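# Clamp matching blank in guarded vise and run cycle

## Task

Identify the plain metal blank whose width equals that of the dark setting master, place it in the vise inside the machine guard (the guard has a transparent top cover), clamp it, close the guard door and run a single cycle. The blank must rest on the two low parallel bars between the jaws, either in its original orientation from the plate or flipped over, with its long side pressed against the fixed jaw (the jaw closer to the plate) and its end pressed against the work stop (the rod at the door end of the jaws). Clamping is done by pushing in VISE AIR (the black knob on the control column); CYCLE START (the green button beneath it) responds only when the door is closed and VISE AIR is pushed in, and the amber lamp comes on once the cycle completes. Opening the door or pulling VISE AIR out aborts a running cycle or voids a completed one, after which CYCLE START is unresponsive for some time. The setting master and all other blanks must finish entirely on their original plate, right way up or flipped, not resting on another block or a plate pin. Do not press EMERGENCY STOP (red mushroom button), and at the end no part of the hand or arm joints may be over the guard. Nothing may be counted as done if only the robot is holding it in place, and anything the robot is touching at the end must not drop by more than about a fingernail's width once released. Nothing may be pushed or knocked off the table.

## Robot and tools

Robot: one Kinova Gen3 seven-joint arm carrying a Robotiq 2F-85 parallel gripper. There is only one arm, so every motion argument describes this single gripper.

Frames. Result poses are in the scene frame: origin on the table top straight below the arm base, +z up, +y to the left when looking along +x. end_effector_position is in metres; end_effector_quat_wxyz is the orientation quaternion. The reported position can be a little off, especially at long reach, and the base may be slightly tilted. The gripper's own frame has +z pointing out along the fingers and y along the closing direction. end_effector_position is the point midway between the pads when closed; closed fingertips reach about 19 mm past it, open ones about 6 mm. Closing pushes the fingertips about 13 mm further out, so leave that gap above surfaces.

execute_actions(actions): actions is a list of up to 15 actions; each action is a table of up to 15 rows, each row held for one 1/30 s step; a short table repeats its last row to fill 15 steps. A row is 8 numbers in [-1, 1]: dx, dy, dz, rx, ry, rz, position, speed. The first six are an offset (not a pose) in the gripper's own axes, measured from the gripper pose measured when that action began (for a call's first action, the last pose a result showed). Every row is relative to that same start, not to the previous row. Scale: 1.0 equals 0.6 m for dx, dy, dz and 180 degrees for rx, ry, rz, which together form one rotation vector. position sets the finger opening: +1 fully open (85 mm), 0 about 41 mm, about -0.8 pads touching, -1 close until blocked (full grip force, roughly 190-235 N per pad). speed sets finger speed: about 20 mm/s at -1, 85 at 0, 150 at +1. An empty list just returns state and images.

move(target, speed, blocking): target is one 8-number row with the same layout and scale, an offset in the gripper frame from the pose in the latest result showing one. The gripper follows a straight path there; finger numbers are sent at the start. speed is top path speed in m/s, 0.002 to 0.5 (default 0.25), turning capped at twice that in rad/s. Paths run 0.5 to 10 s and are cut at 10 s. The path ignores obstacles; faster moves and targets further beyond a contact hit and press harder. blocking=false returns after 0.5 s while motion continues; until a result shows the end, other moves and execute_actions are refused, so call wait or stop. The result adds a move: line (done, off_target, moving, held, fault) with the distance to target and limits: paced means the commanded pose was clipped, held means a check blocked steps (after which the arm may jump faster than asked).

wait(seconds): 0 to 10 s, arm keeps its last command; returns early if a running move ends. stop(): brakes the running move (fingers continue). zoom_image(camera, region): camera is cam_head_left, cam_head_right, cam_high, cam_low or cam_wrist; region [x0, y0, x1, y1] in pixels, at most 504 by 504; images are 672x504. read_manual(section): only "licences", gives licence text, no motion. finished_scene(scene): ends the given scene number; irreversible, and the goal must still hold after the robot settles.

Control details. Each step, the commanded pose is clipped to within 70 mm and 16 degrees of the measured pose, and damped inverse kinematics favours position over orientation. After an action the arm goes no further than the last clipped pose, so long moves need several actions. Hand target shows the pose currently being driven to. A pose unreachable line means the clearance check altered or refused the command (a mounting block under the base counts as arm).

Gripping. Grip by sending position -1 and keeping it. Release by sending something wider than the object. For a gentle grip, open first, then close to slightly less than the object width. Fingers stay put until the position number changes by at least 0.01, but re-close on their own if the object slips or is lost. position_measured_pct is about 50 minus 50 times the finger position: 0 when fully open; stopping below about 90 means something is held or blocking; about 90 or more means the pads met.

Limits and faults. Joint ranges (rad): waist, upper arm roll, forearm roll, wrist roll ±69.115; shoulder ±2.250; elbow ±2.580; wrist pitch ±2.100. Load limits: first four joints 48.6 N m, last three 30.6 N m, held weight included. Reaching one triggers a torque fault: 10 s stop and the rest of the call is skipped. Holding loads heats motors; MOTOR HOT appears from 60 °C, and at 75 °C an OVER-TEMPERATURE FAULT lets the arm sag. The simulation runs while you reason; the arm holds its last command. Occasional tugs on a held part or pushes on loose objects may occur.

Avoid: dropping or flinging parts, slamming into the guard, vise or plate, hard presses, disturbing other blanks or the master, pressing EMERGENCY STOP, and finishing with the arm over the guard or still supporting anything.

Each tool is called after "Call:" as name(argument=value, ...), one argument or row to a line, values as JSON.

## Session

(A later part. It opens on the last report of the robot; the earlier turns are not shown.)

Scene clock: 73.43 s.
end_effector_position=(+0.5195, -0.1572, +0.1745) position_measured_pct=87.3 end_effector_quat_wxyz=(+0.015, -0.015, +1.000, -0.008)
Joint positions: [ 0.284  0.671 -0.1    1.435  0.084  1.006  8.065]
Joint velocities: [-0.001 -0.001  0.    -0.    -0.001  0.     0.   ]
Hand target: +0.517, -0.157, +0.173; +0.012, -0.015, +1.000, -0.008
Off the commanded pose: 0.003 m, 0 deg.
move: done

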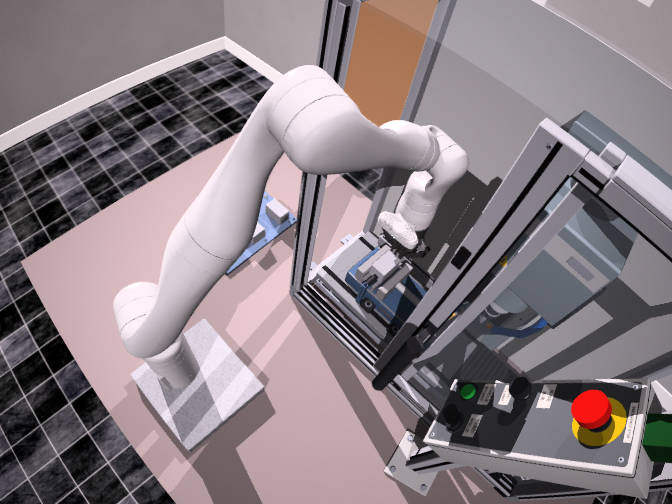

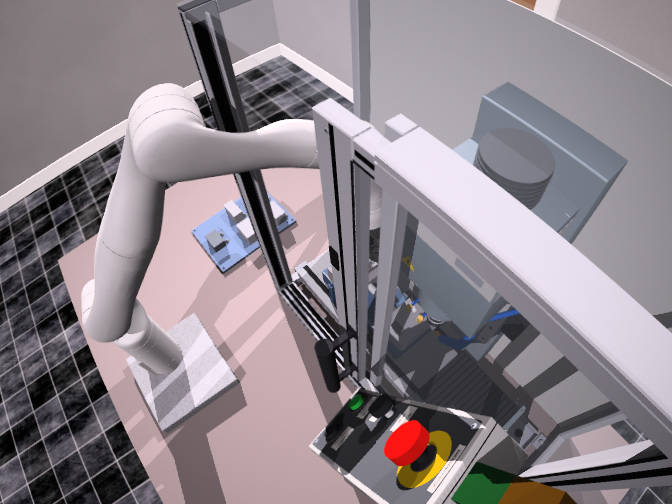

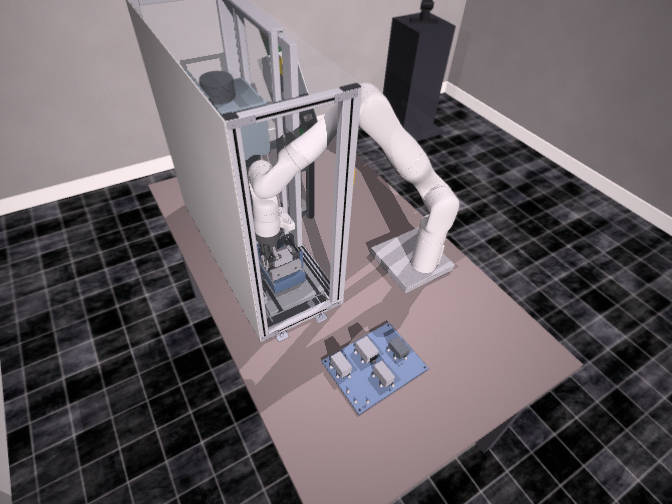

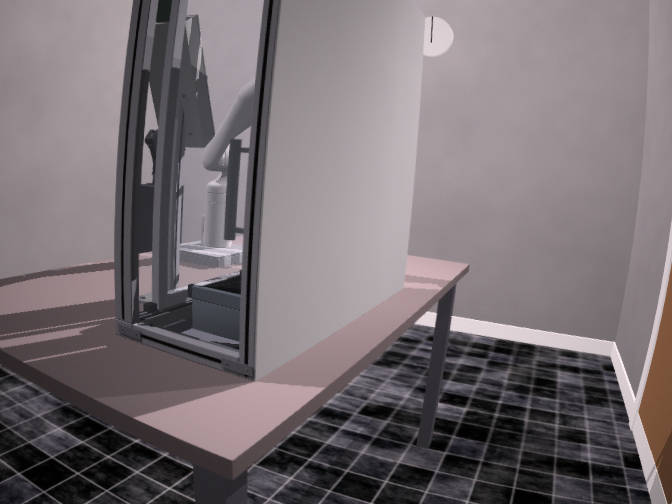

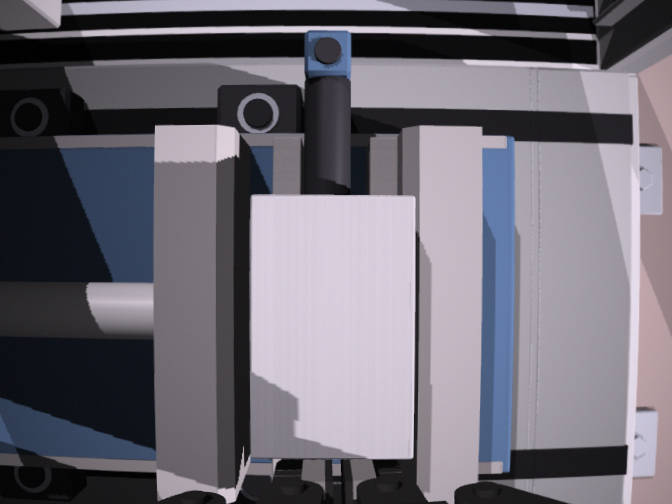

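Call:
move(
  target=[-0.008, 0.0, -0.003, 0, 0, 0, -0.75, 0.5],
  speed=0.02,
)

Call:
move(
  target=[0.0, 0.0, -0.08, 0, 0, 0, -0.75, 0.5],
  speed=0.15,
)

Scene clock: 74.43 s.
end_effector_position=(+0.5242, -0.1571, +0.1765) position_measured_pct=87.3 end_effector_quat_wxyz=(+0.015, -0.015, +1.000, -0.008)
Joint positions: [ 0.281  0.677 -0.099  1.414  0.084  1.02   8.064]
Joint velocities: [ 0.001  0.001  0.    -0.    -0.001  0.     0.   ]
Hand target: +0.524, -0.157, +0.176; +0.015, -0.015, +1.000, -0.008
Off the commanded pose: 0.000 m, 0 deg.
move: done

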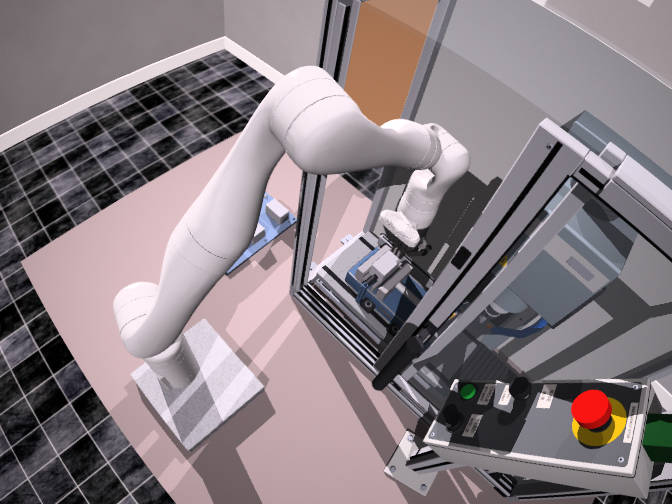

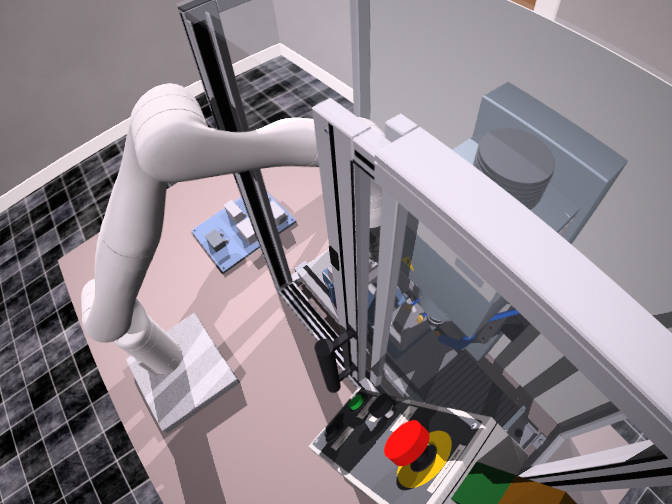

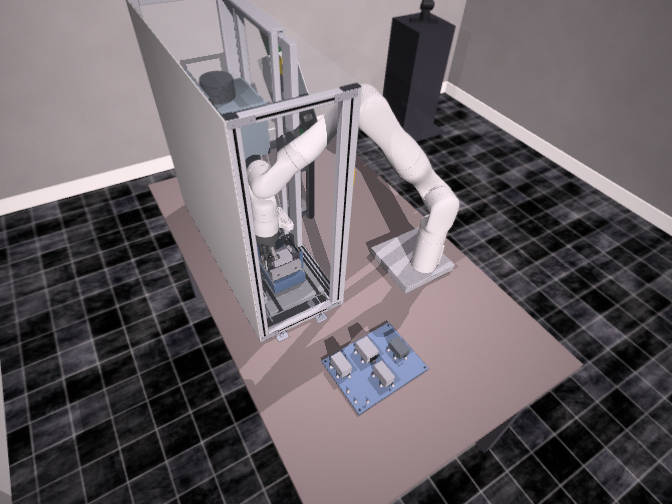

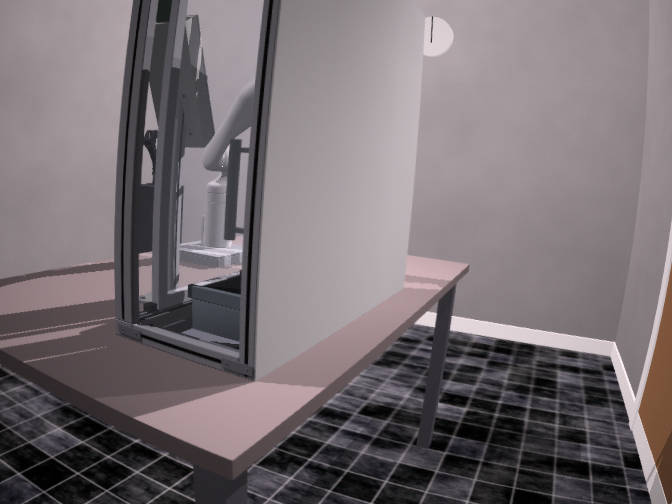

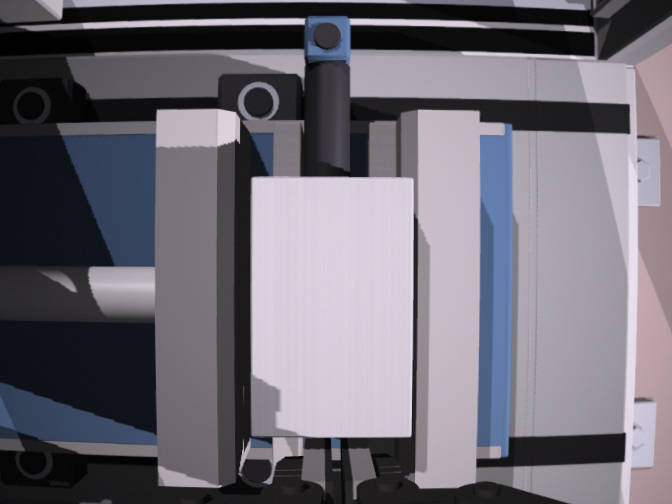

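Scene clock: 75.17 s.
end_effector_position=(+0.5228, -0.1565, +0.2244) position_measured_pct=87.3 end_effector_quat_wxyz=(+0.015, -0.015, +1.000, -0.009)
Joint positions: [ 0.281  0.623 -0.101  1.349  0.075  1.14   8.071]
Joint velocities: [-0.    -0.002 -0.    -0.     0.     0.    -0.   ]
Hand target: +0.523, -0.156, +0.225; +0.015, -0.015, +1.000, -0.009
Off the commanded pose: 0.000 m, 0 deg.
move: done

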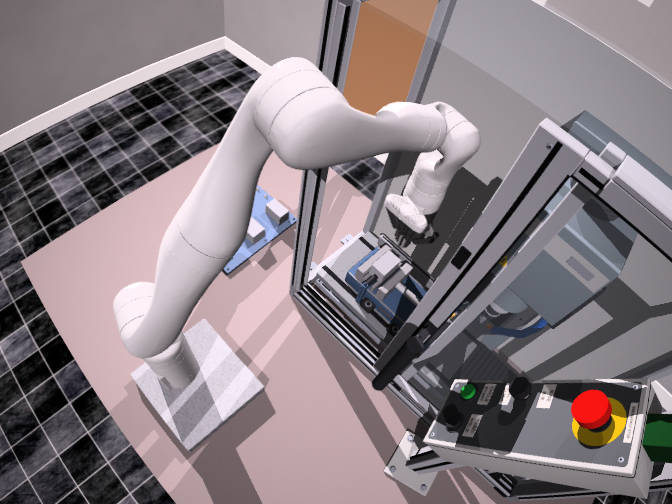

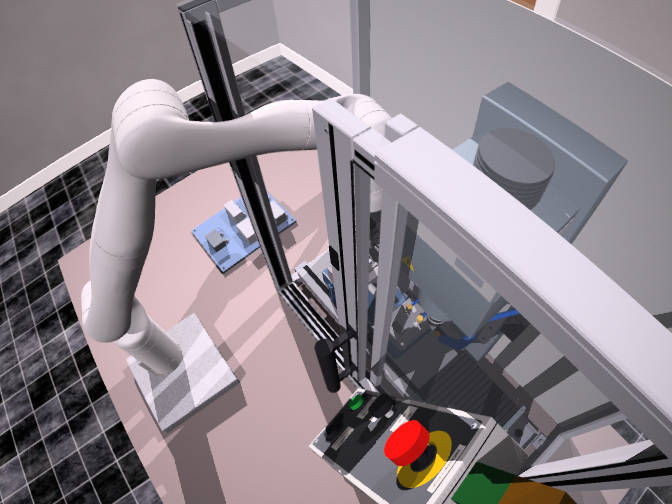

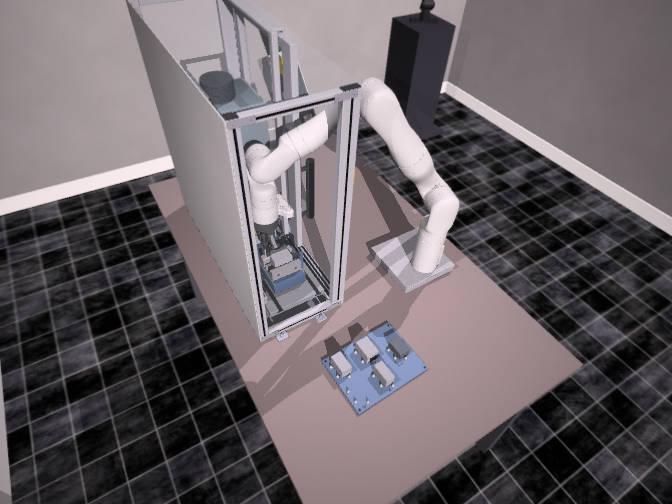

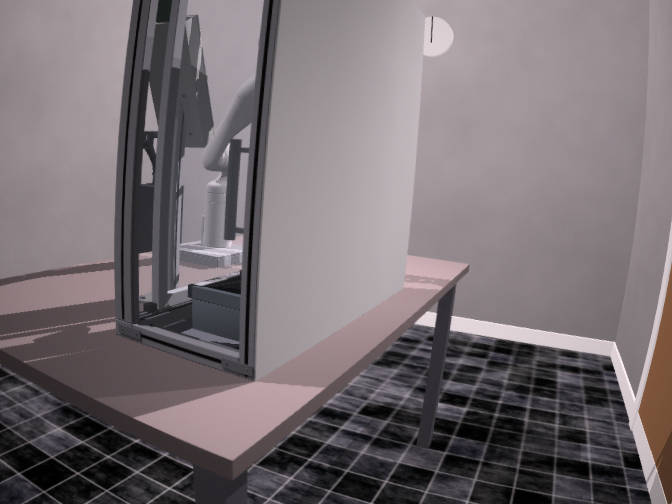

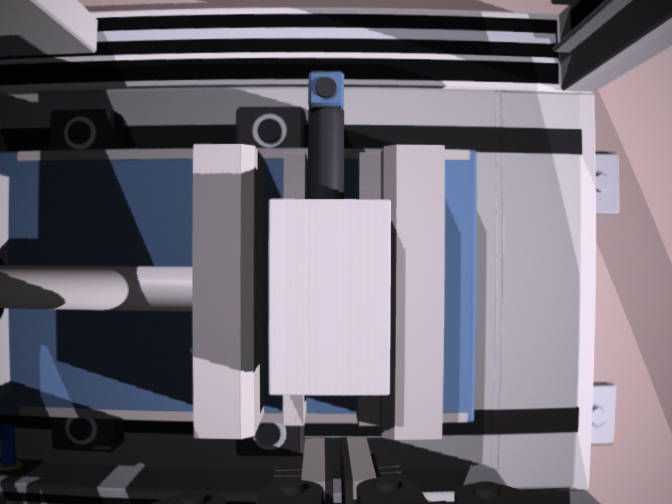

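Call:
move(
  target=[0.469, 0.023, -0.091, 0, 0, -0.15, -0.75, 0.5],
  speed=0.3,
)

Scene clock: 77.83 s.
end_effector_position=(+0.2394, -0.1493, +0.2706) position_measured_pct=87.3 end_effector_quat_wxyz=(+0.011, -0.248, +0.969, -0.012)
Joint positions: [ 0.57  -0.004 -0.121  2.092  0.003  1.019  8.822]
Joint velocities: [ 0.001 -0.007  0.002 -0.     0.    -0.     0.   ]
Hand target: +0.239, -0.149, +0.271; +0.011, -0.248, +0.969, -0.012
Off the commanded pose: 0.001 m, 0 deg.
move: done

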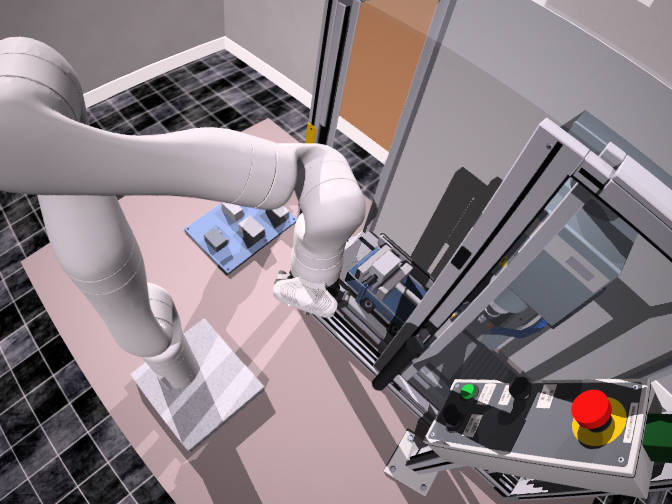

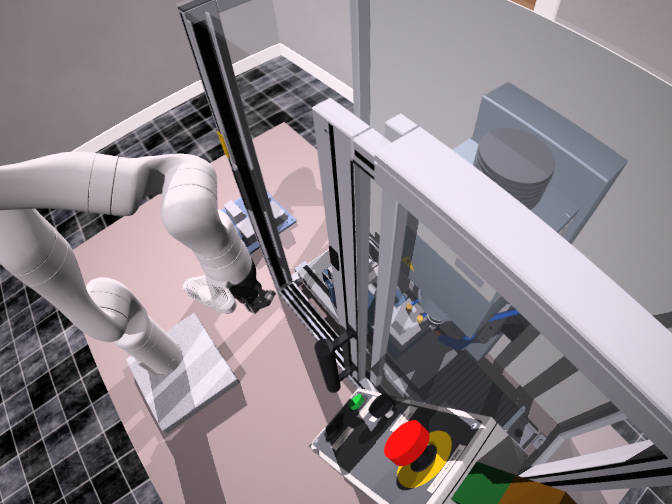

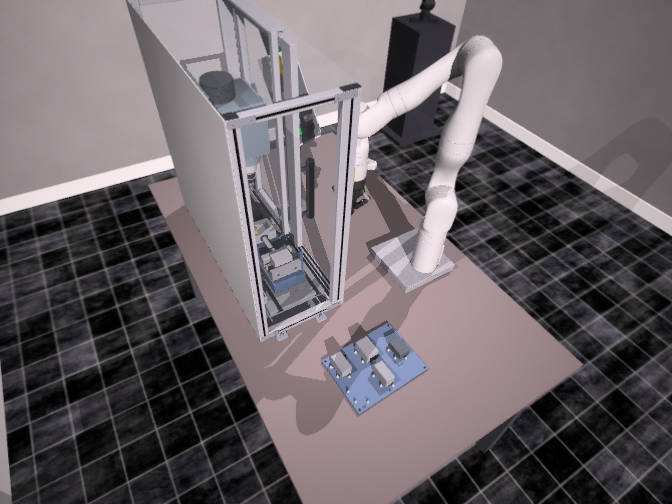

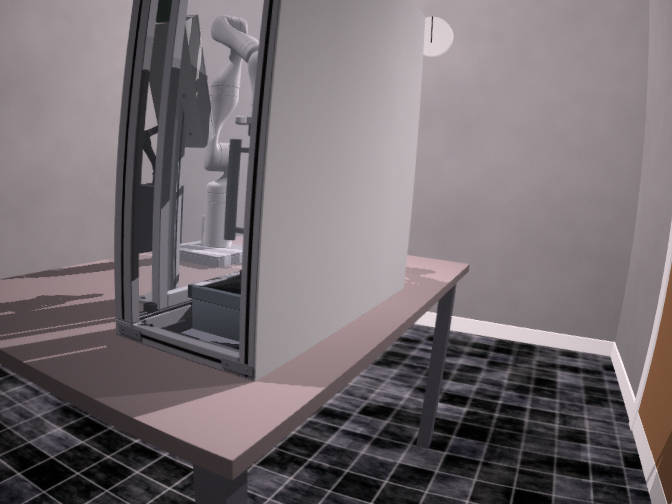

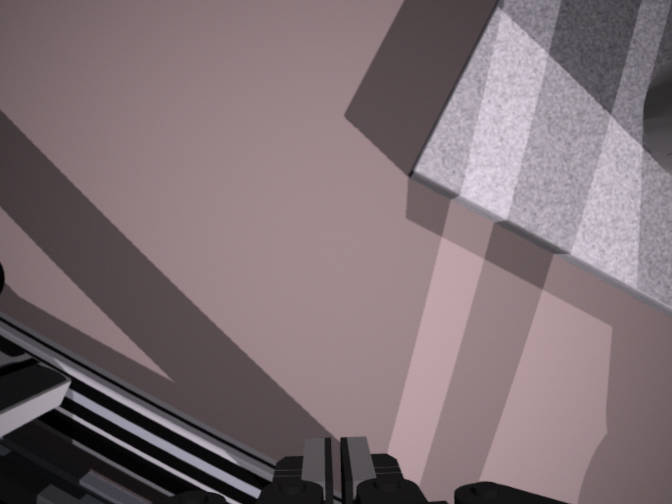

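Call:
move(
  target=[0.255, -0.05, -0.05, 0, 0, -0.479, -0.75, 0.5],
  speed=0.4,
)

Scene clock: 80.77 s.
end_effector_position=(+0.1181, -0.2481, +0.2987) position_measured_pct=87.3 end_effector_quat_wxyz=(+0.001, +0.843, -0.537, +0.015)
Joint positions: [ 0.765 -0.064  0.255  2.047  0.002  1.128 10.898]
Joint velocities: [-0.001  0.001  0.002 -0.     0.     0.     0.   ]
Hand target: +0.118, -0.248, +0.299; +0.001, +0.843, -0.537, +0.015
Off the commanded pose: 0.001 m, 0 deg.
move: done

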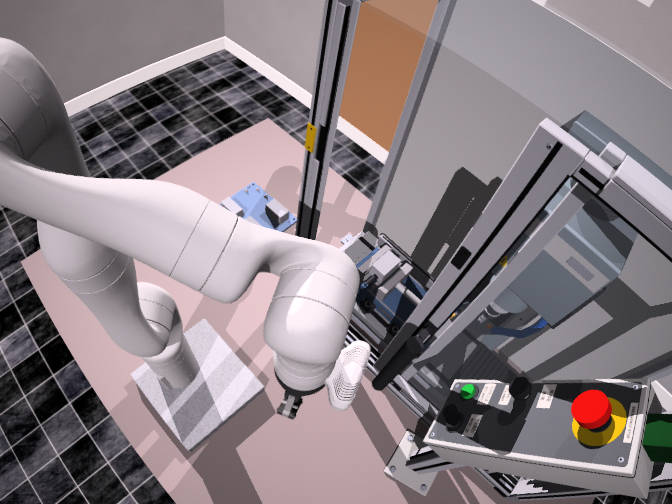

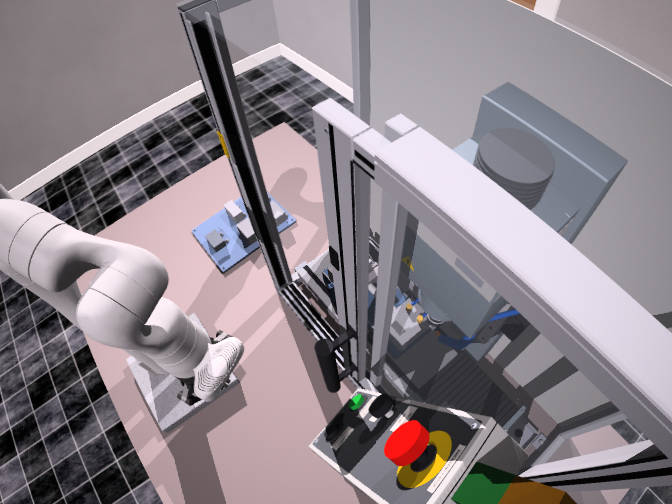

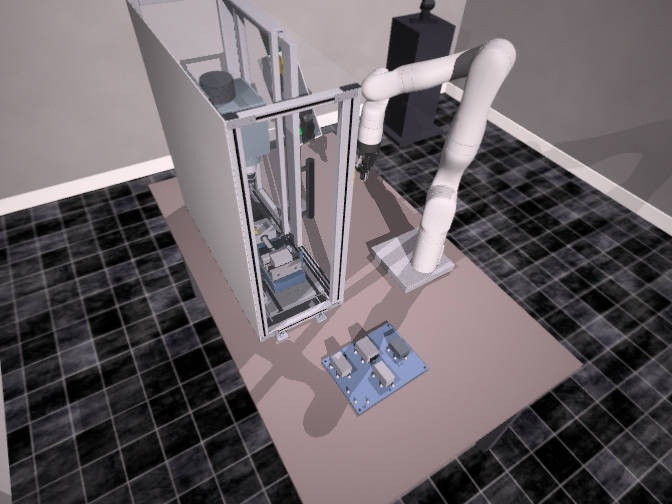

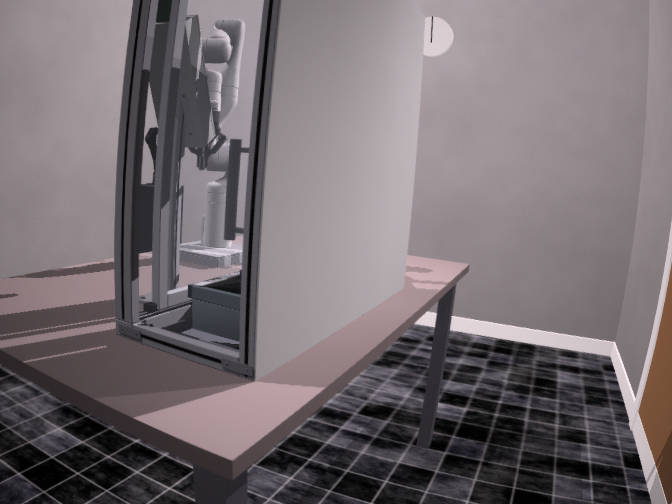

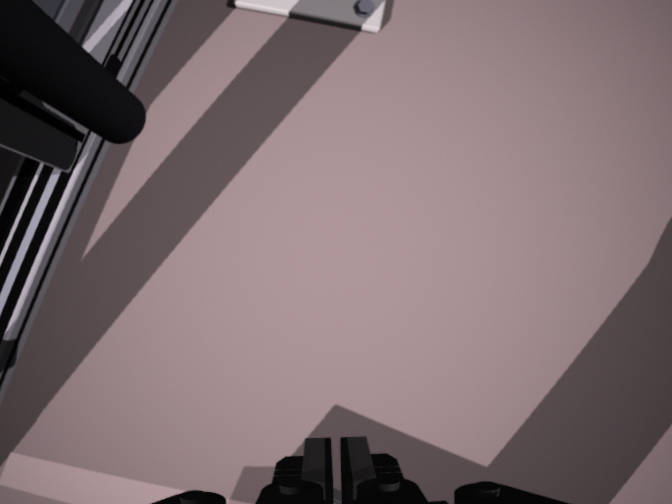

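Call:
move(
  target=[0.092, -0.071, -0.285, -0.0284, 0.3604, 0.0445, -0.75, 0.5],
  speed=0.35,
)

Scene clock: 83.63 s.
end_effector_position=(+0.1763, -0.2771, +0.4721) position_measured_pct=87.3 end_effector_quat_wxyz=(+0.324, +0.665, -0.507, +0.441)
Joint positions: [ 1.241 -0.67  -0.529  2.353  0.636  0.448  9.901]
Joint velocities: [ 0.005 -0.001  0.    -0.001  0.004  0.001 -0.003]
Hand target: +0.176, -0.277, +0.472; +0.325, +0.665, -0.508, +0.441
Off the commanded pose: 0.001 m, 0 deg.
move: done

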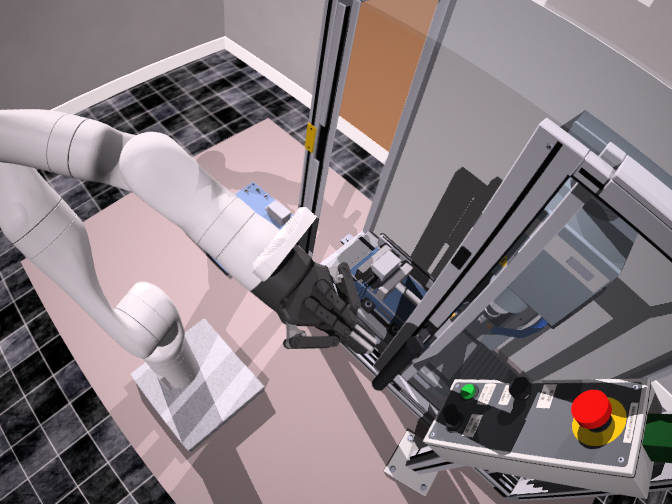

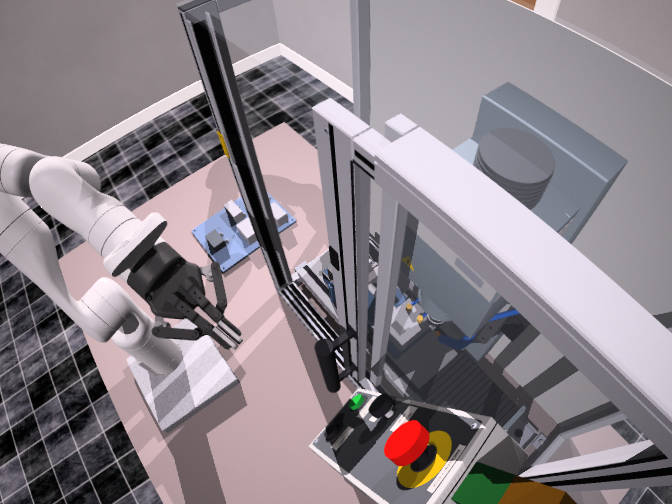

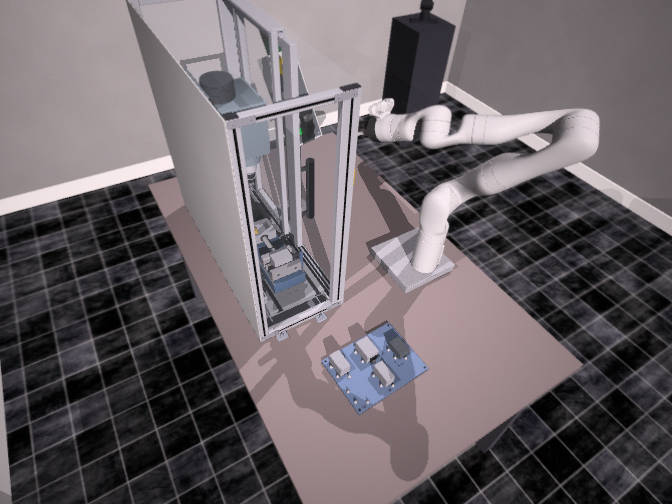

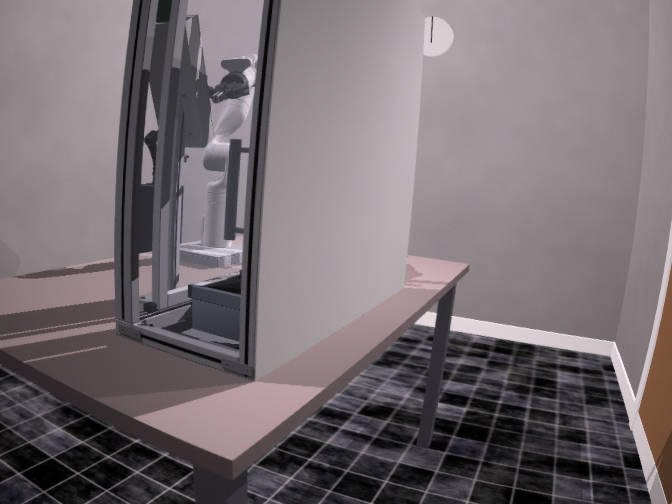

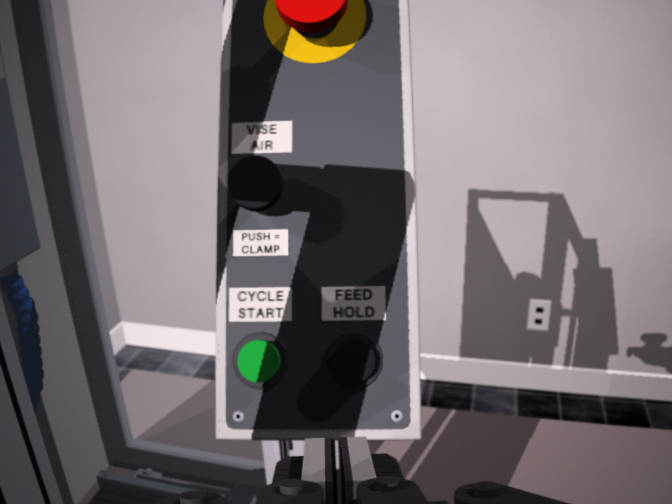

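Call:
move(
  target=[0.15, -0.05, 0.08, 0, 0, 0, -0.75, 0.5],
  speed=0.25,
)

Scene clock: 85.50 s.
end_effector_position=(+0.2258, -0.3462, +0.5361) position_measured_pct=87.3 end_effector_quat_wxyz=(+0.324, +0.665, -0.507, +0.441)
Joint positions: [ 1.333 -0.438 -0.568  2.079  0.688  0.499  9.939]
Joint velocities: [ 0.001  0.005  0.    -0.     0.004  0.    -0.001]
Hand target: +0.226, -0.346, +0.536; +0.324, +0.665, -0.507, +0.441
Off the commanded pose: 0.000 m, 0 deg.
move: done

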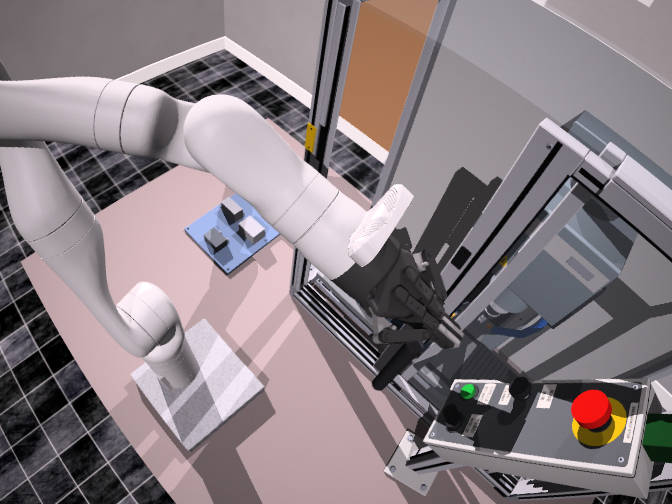

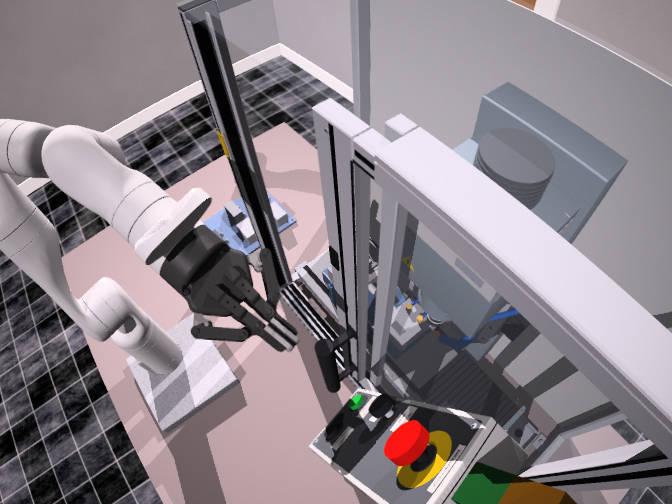

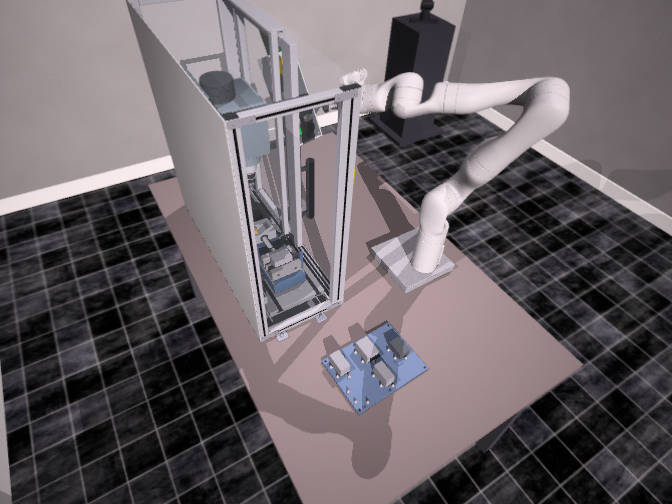

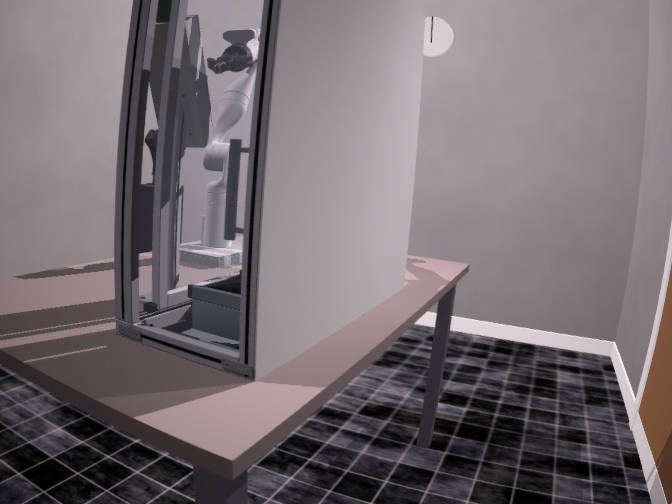

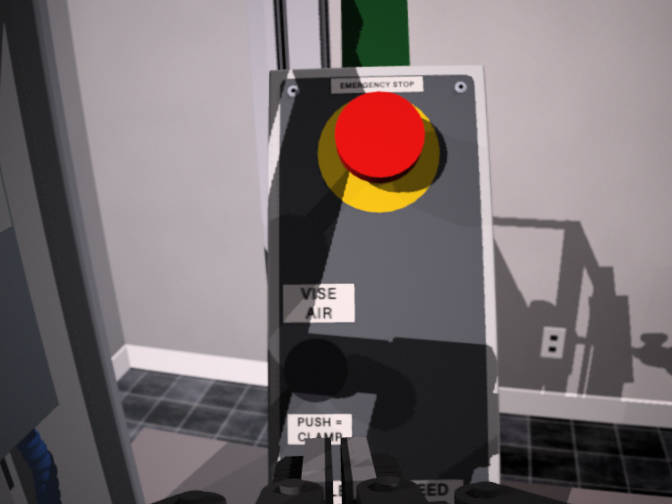

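Call:
move(
  target=[0.018, -0.009, 0.145, 0.111, 0, 0, -0.8, 0.5],
  speed=0.2,
)

Scene clock: 87.97 s.
end_effector_position=(+0.2518, -0.4268, +0.5107) position_measured_pct=89.7 end_effector_quat_wxyz=(+0.205, +0.710, -0.425, +0.523)
Joint positions: [ 0.439 -0.276  0.471  2.126  0.606  0.082 10.339]
Joint velocities: [-0.074 -0.013  0.053 -0.007 -0.017  0.018  0.029]
Hand target: +0.254, -0.425, +0.511; +0.204, +0.711, -0.423, +0.524
Off the commanded pose: 0.003 m, 0 deg.
move: done

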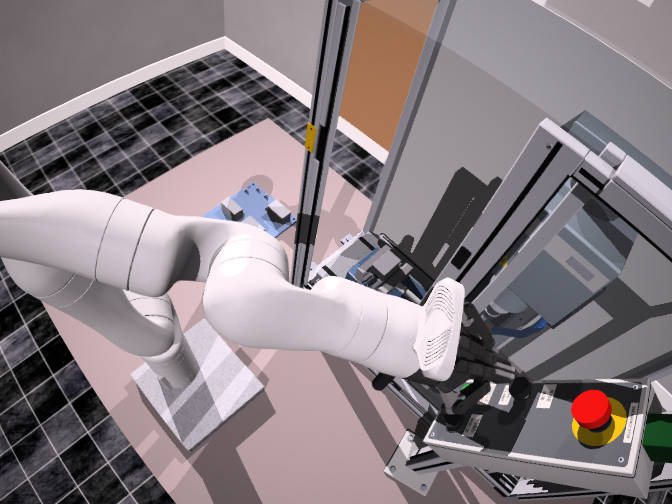

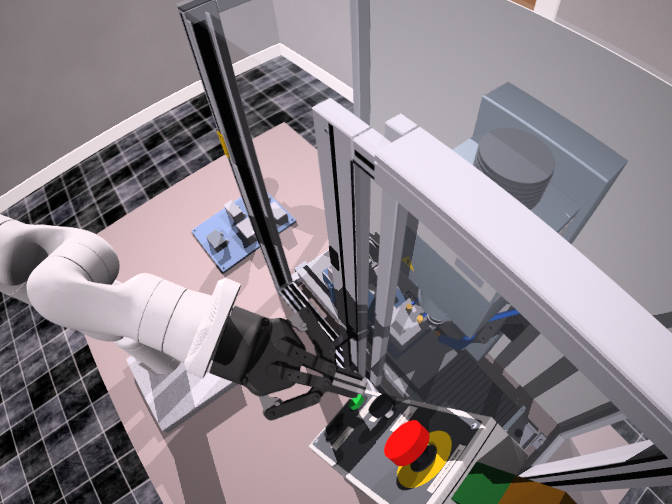

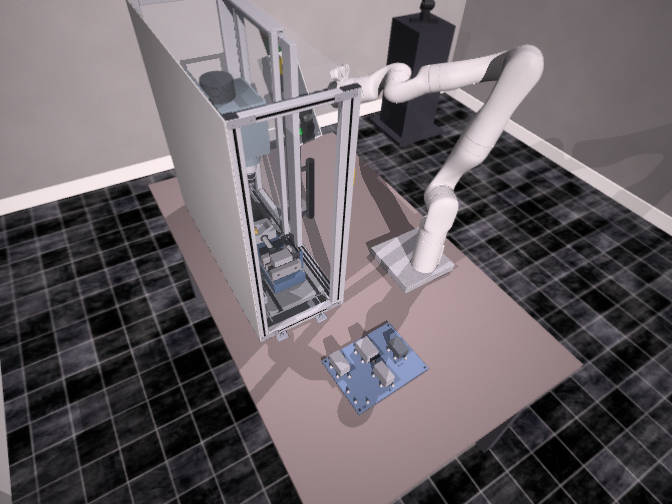

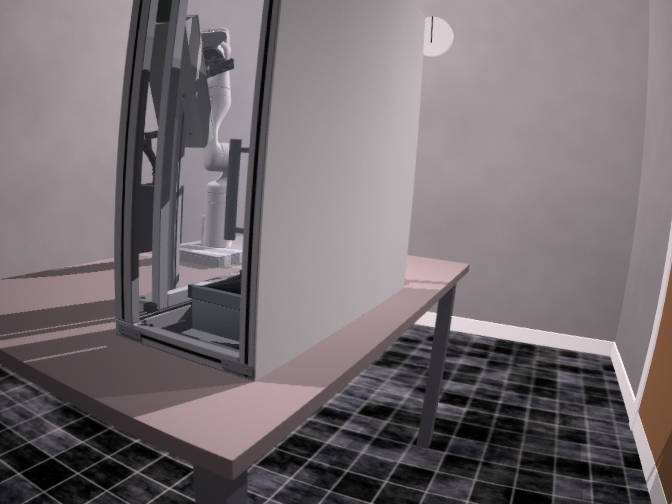

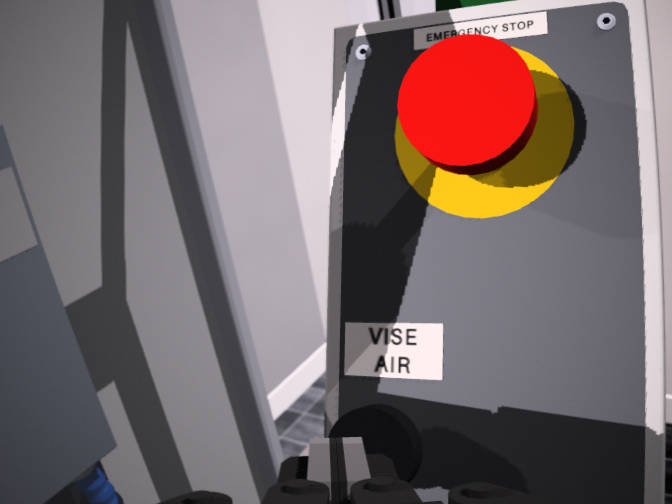

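Call:
move(
  target=[0.011, 0.0, 0.0, 0, -0.083, 0, -0.8, 0.5],
  speed=0.15,
)

Scene clock: 89.80 s.
end_effector_position=(+0.2518, -0.4301, +0.5167) position_measured_pct=89.7 end_effector_quat_wxyz=(+0.148, +0.771, -0.449, +0.426)
Joint positions: [-0.039 -0.318  0.815  1.833  0.375  0.602 10.621]
Joint velocities: [-0.002  0.001  0.    -0.    -0.002 -0.     0.002]
Hand target: +0.252, -0.430, +0.517; +0.148, +0.771, -0.449, +0.426
Off the commanded pose: 0.001 m, 0 deg.
move: done

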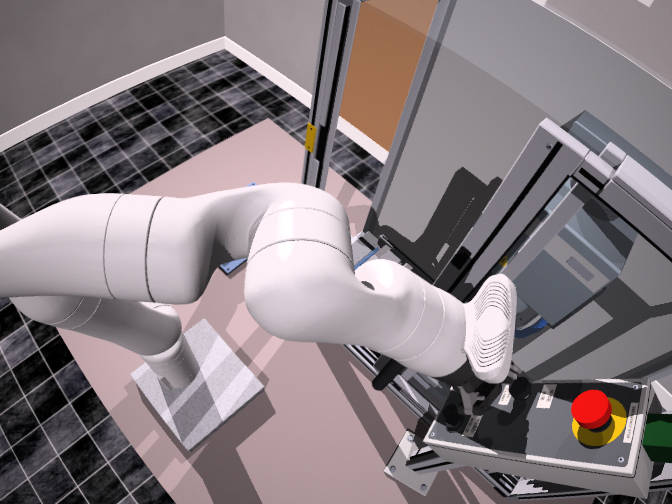

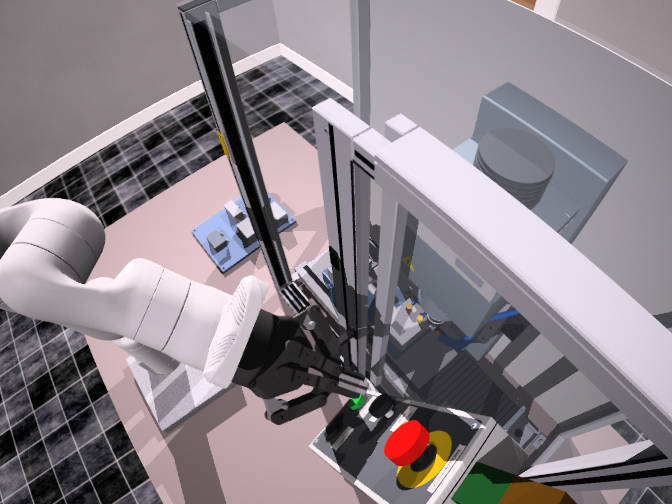

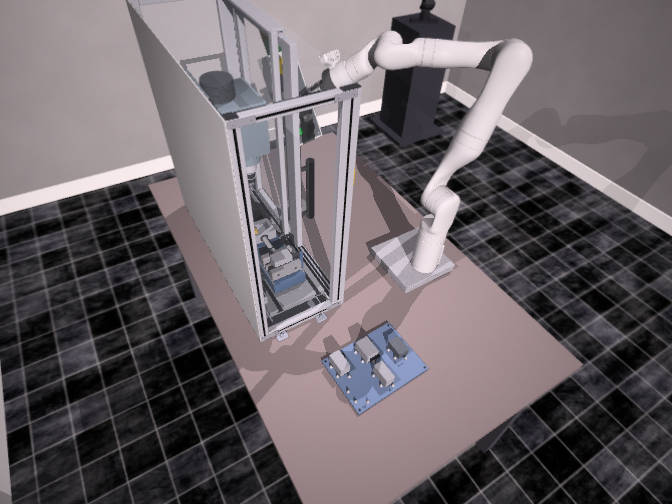

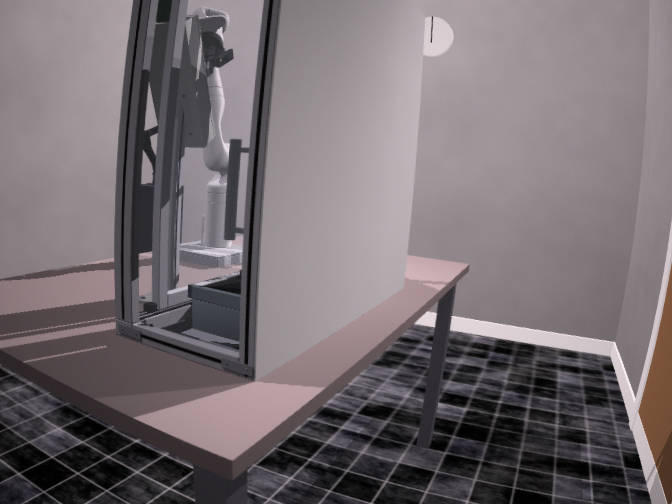

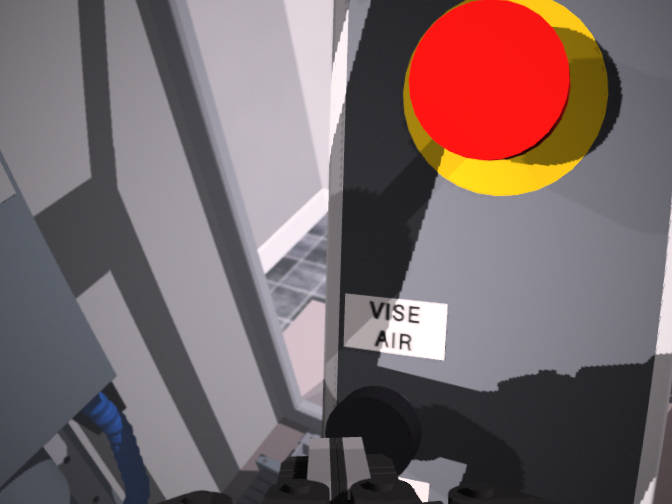

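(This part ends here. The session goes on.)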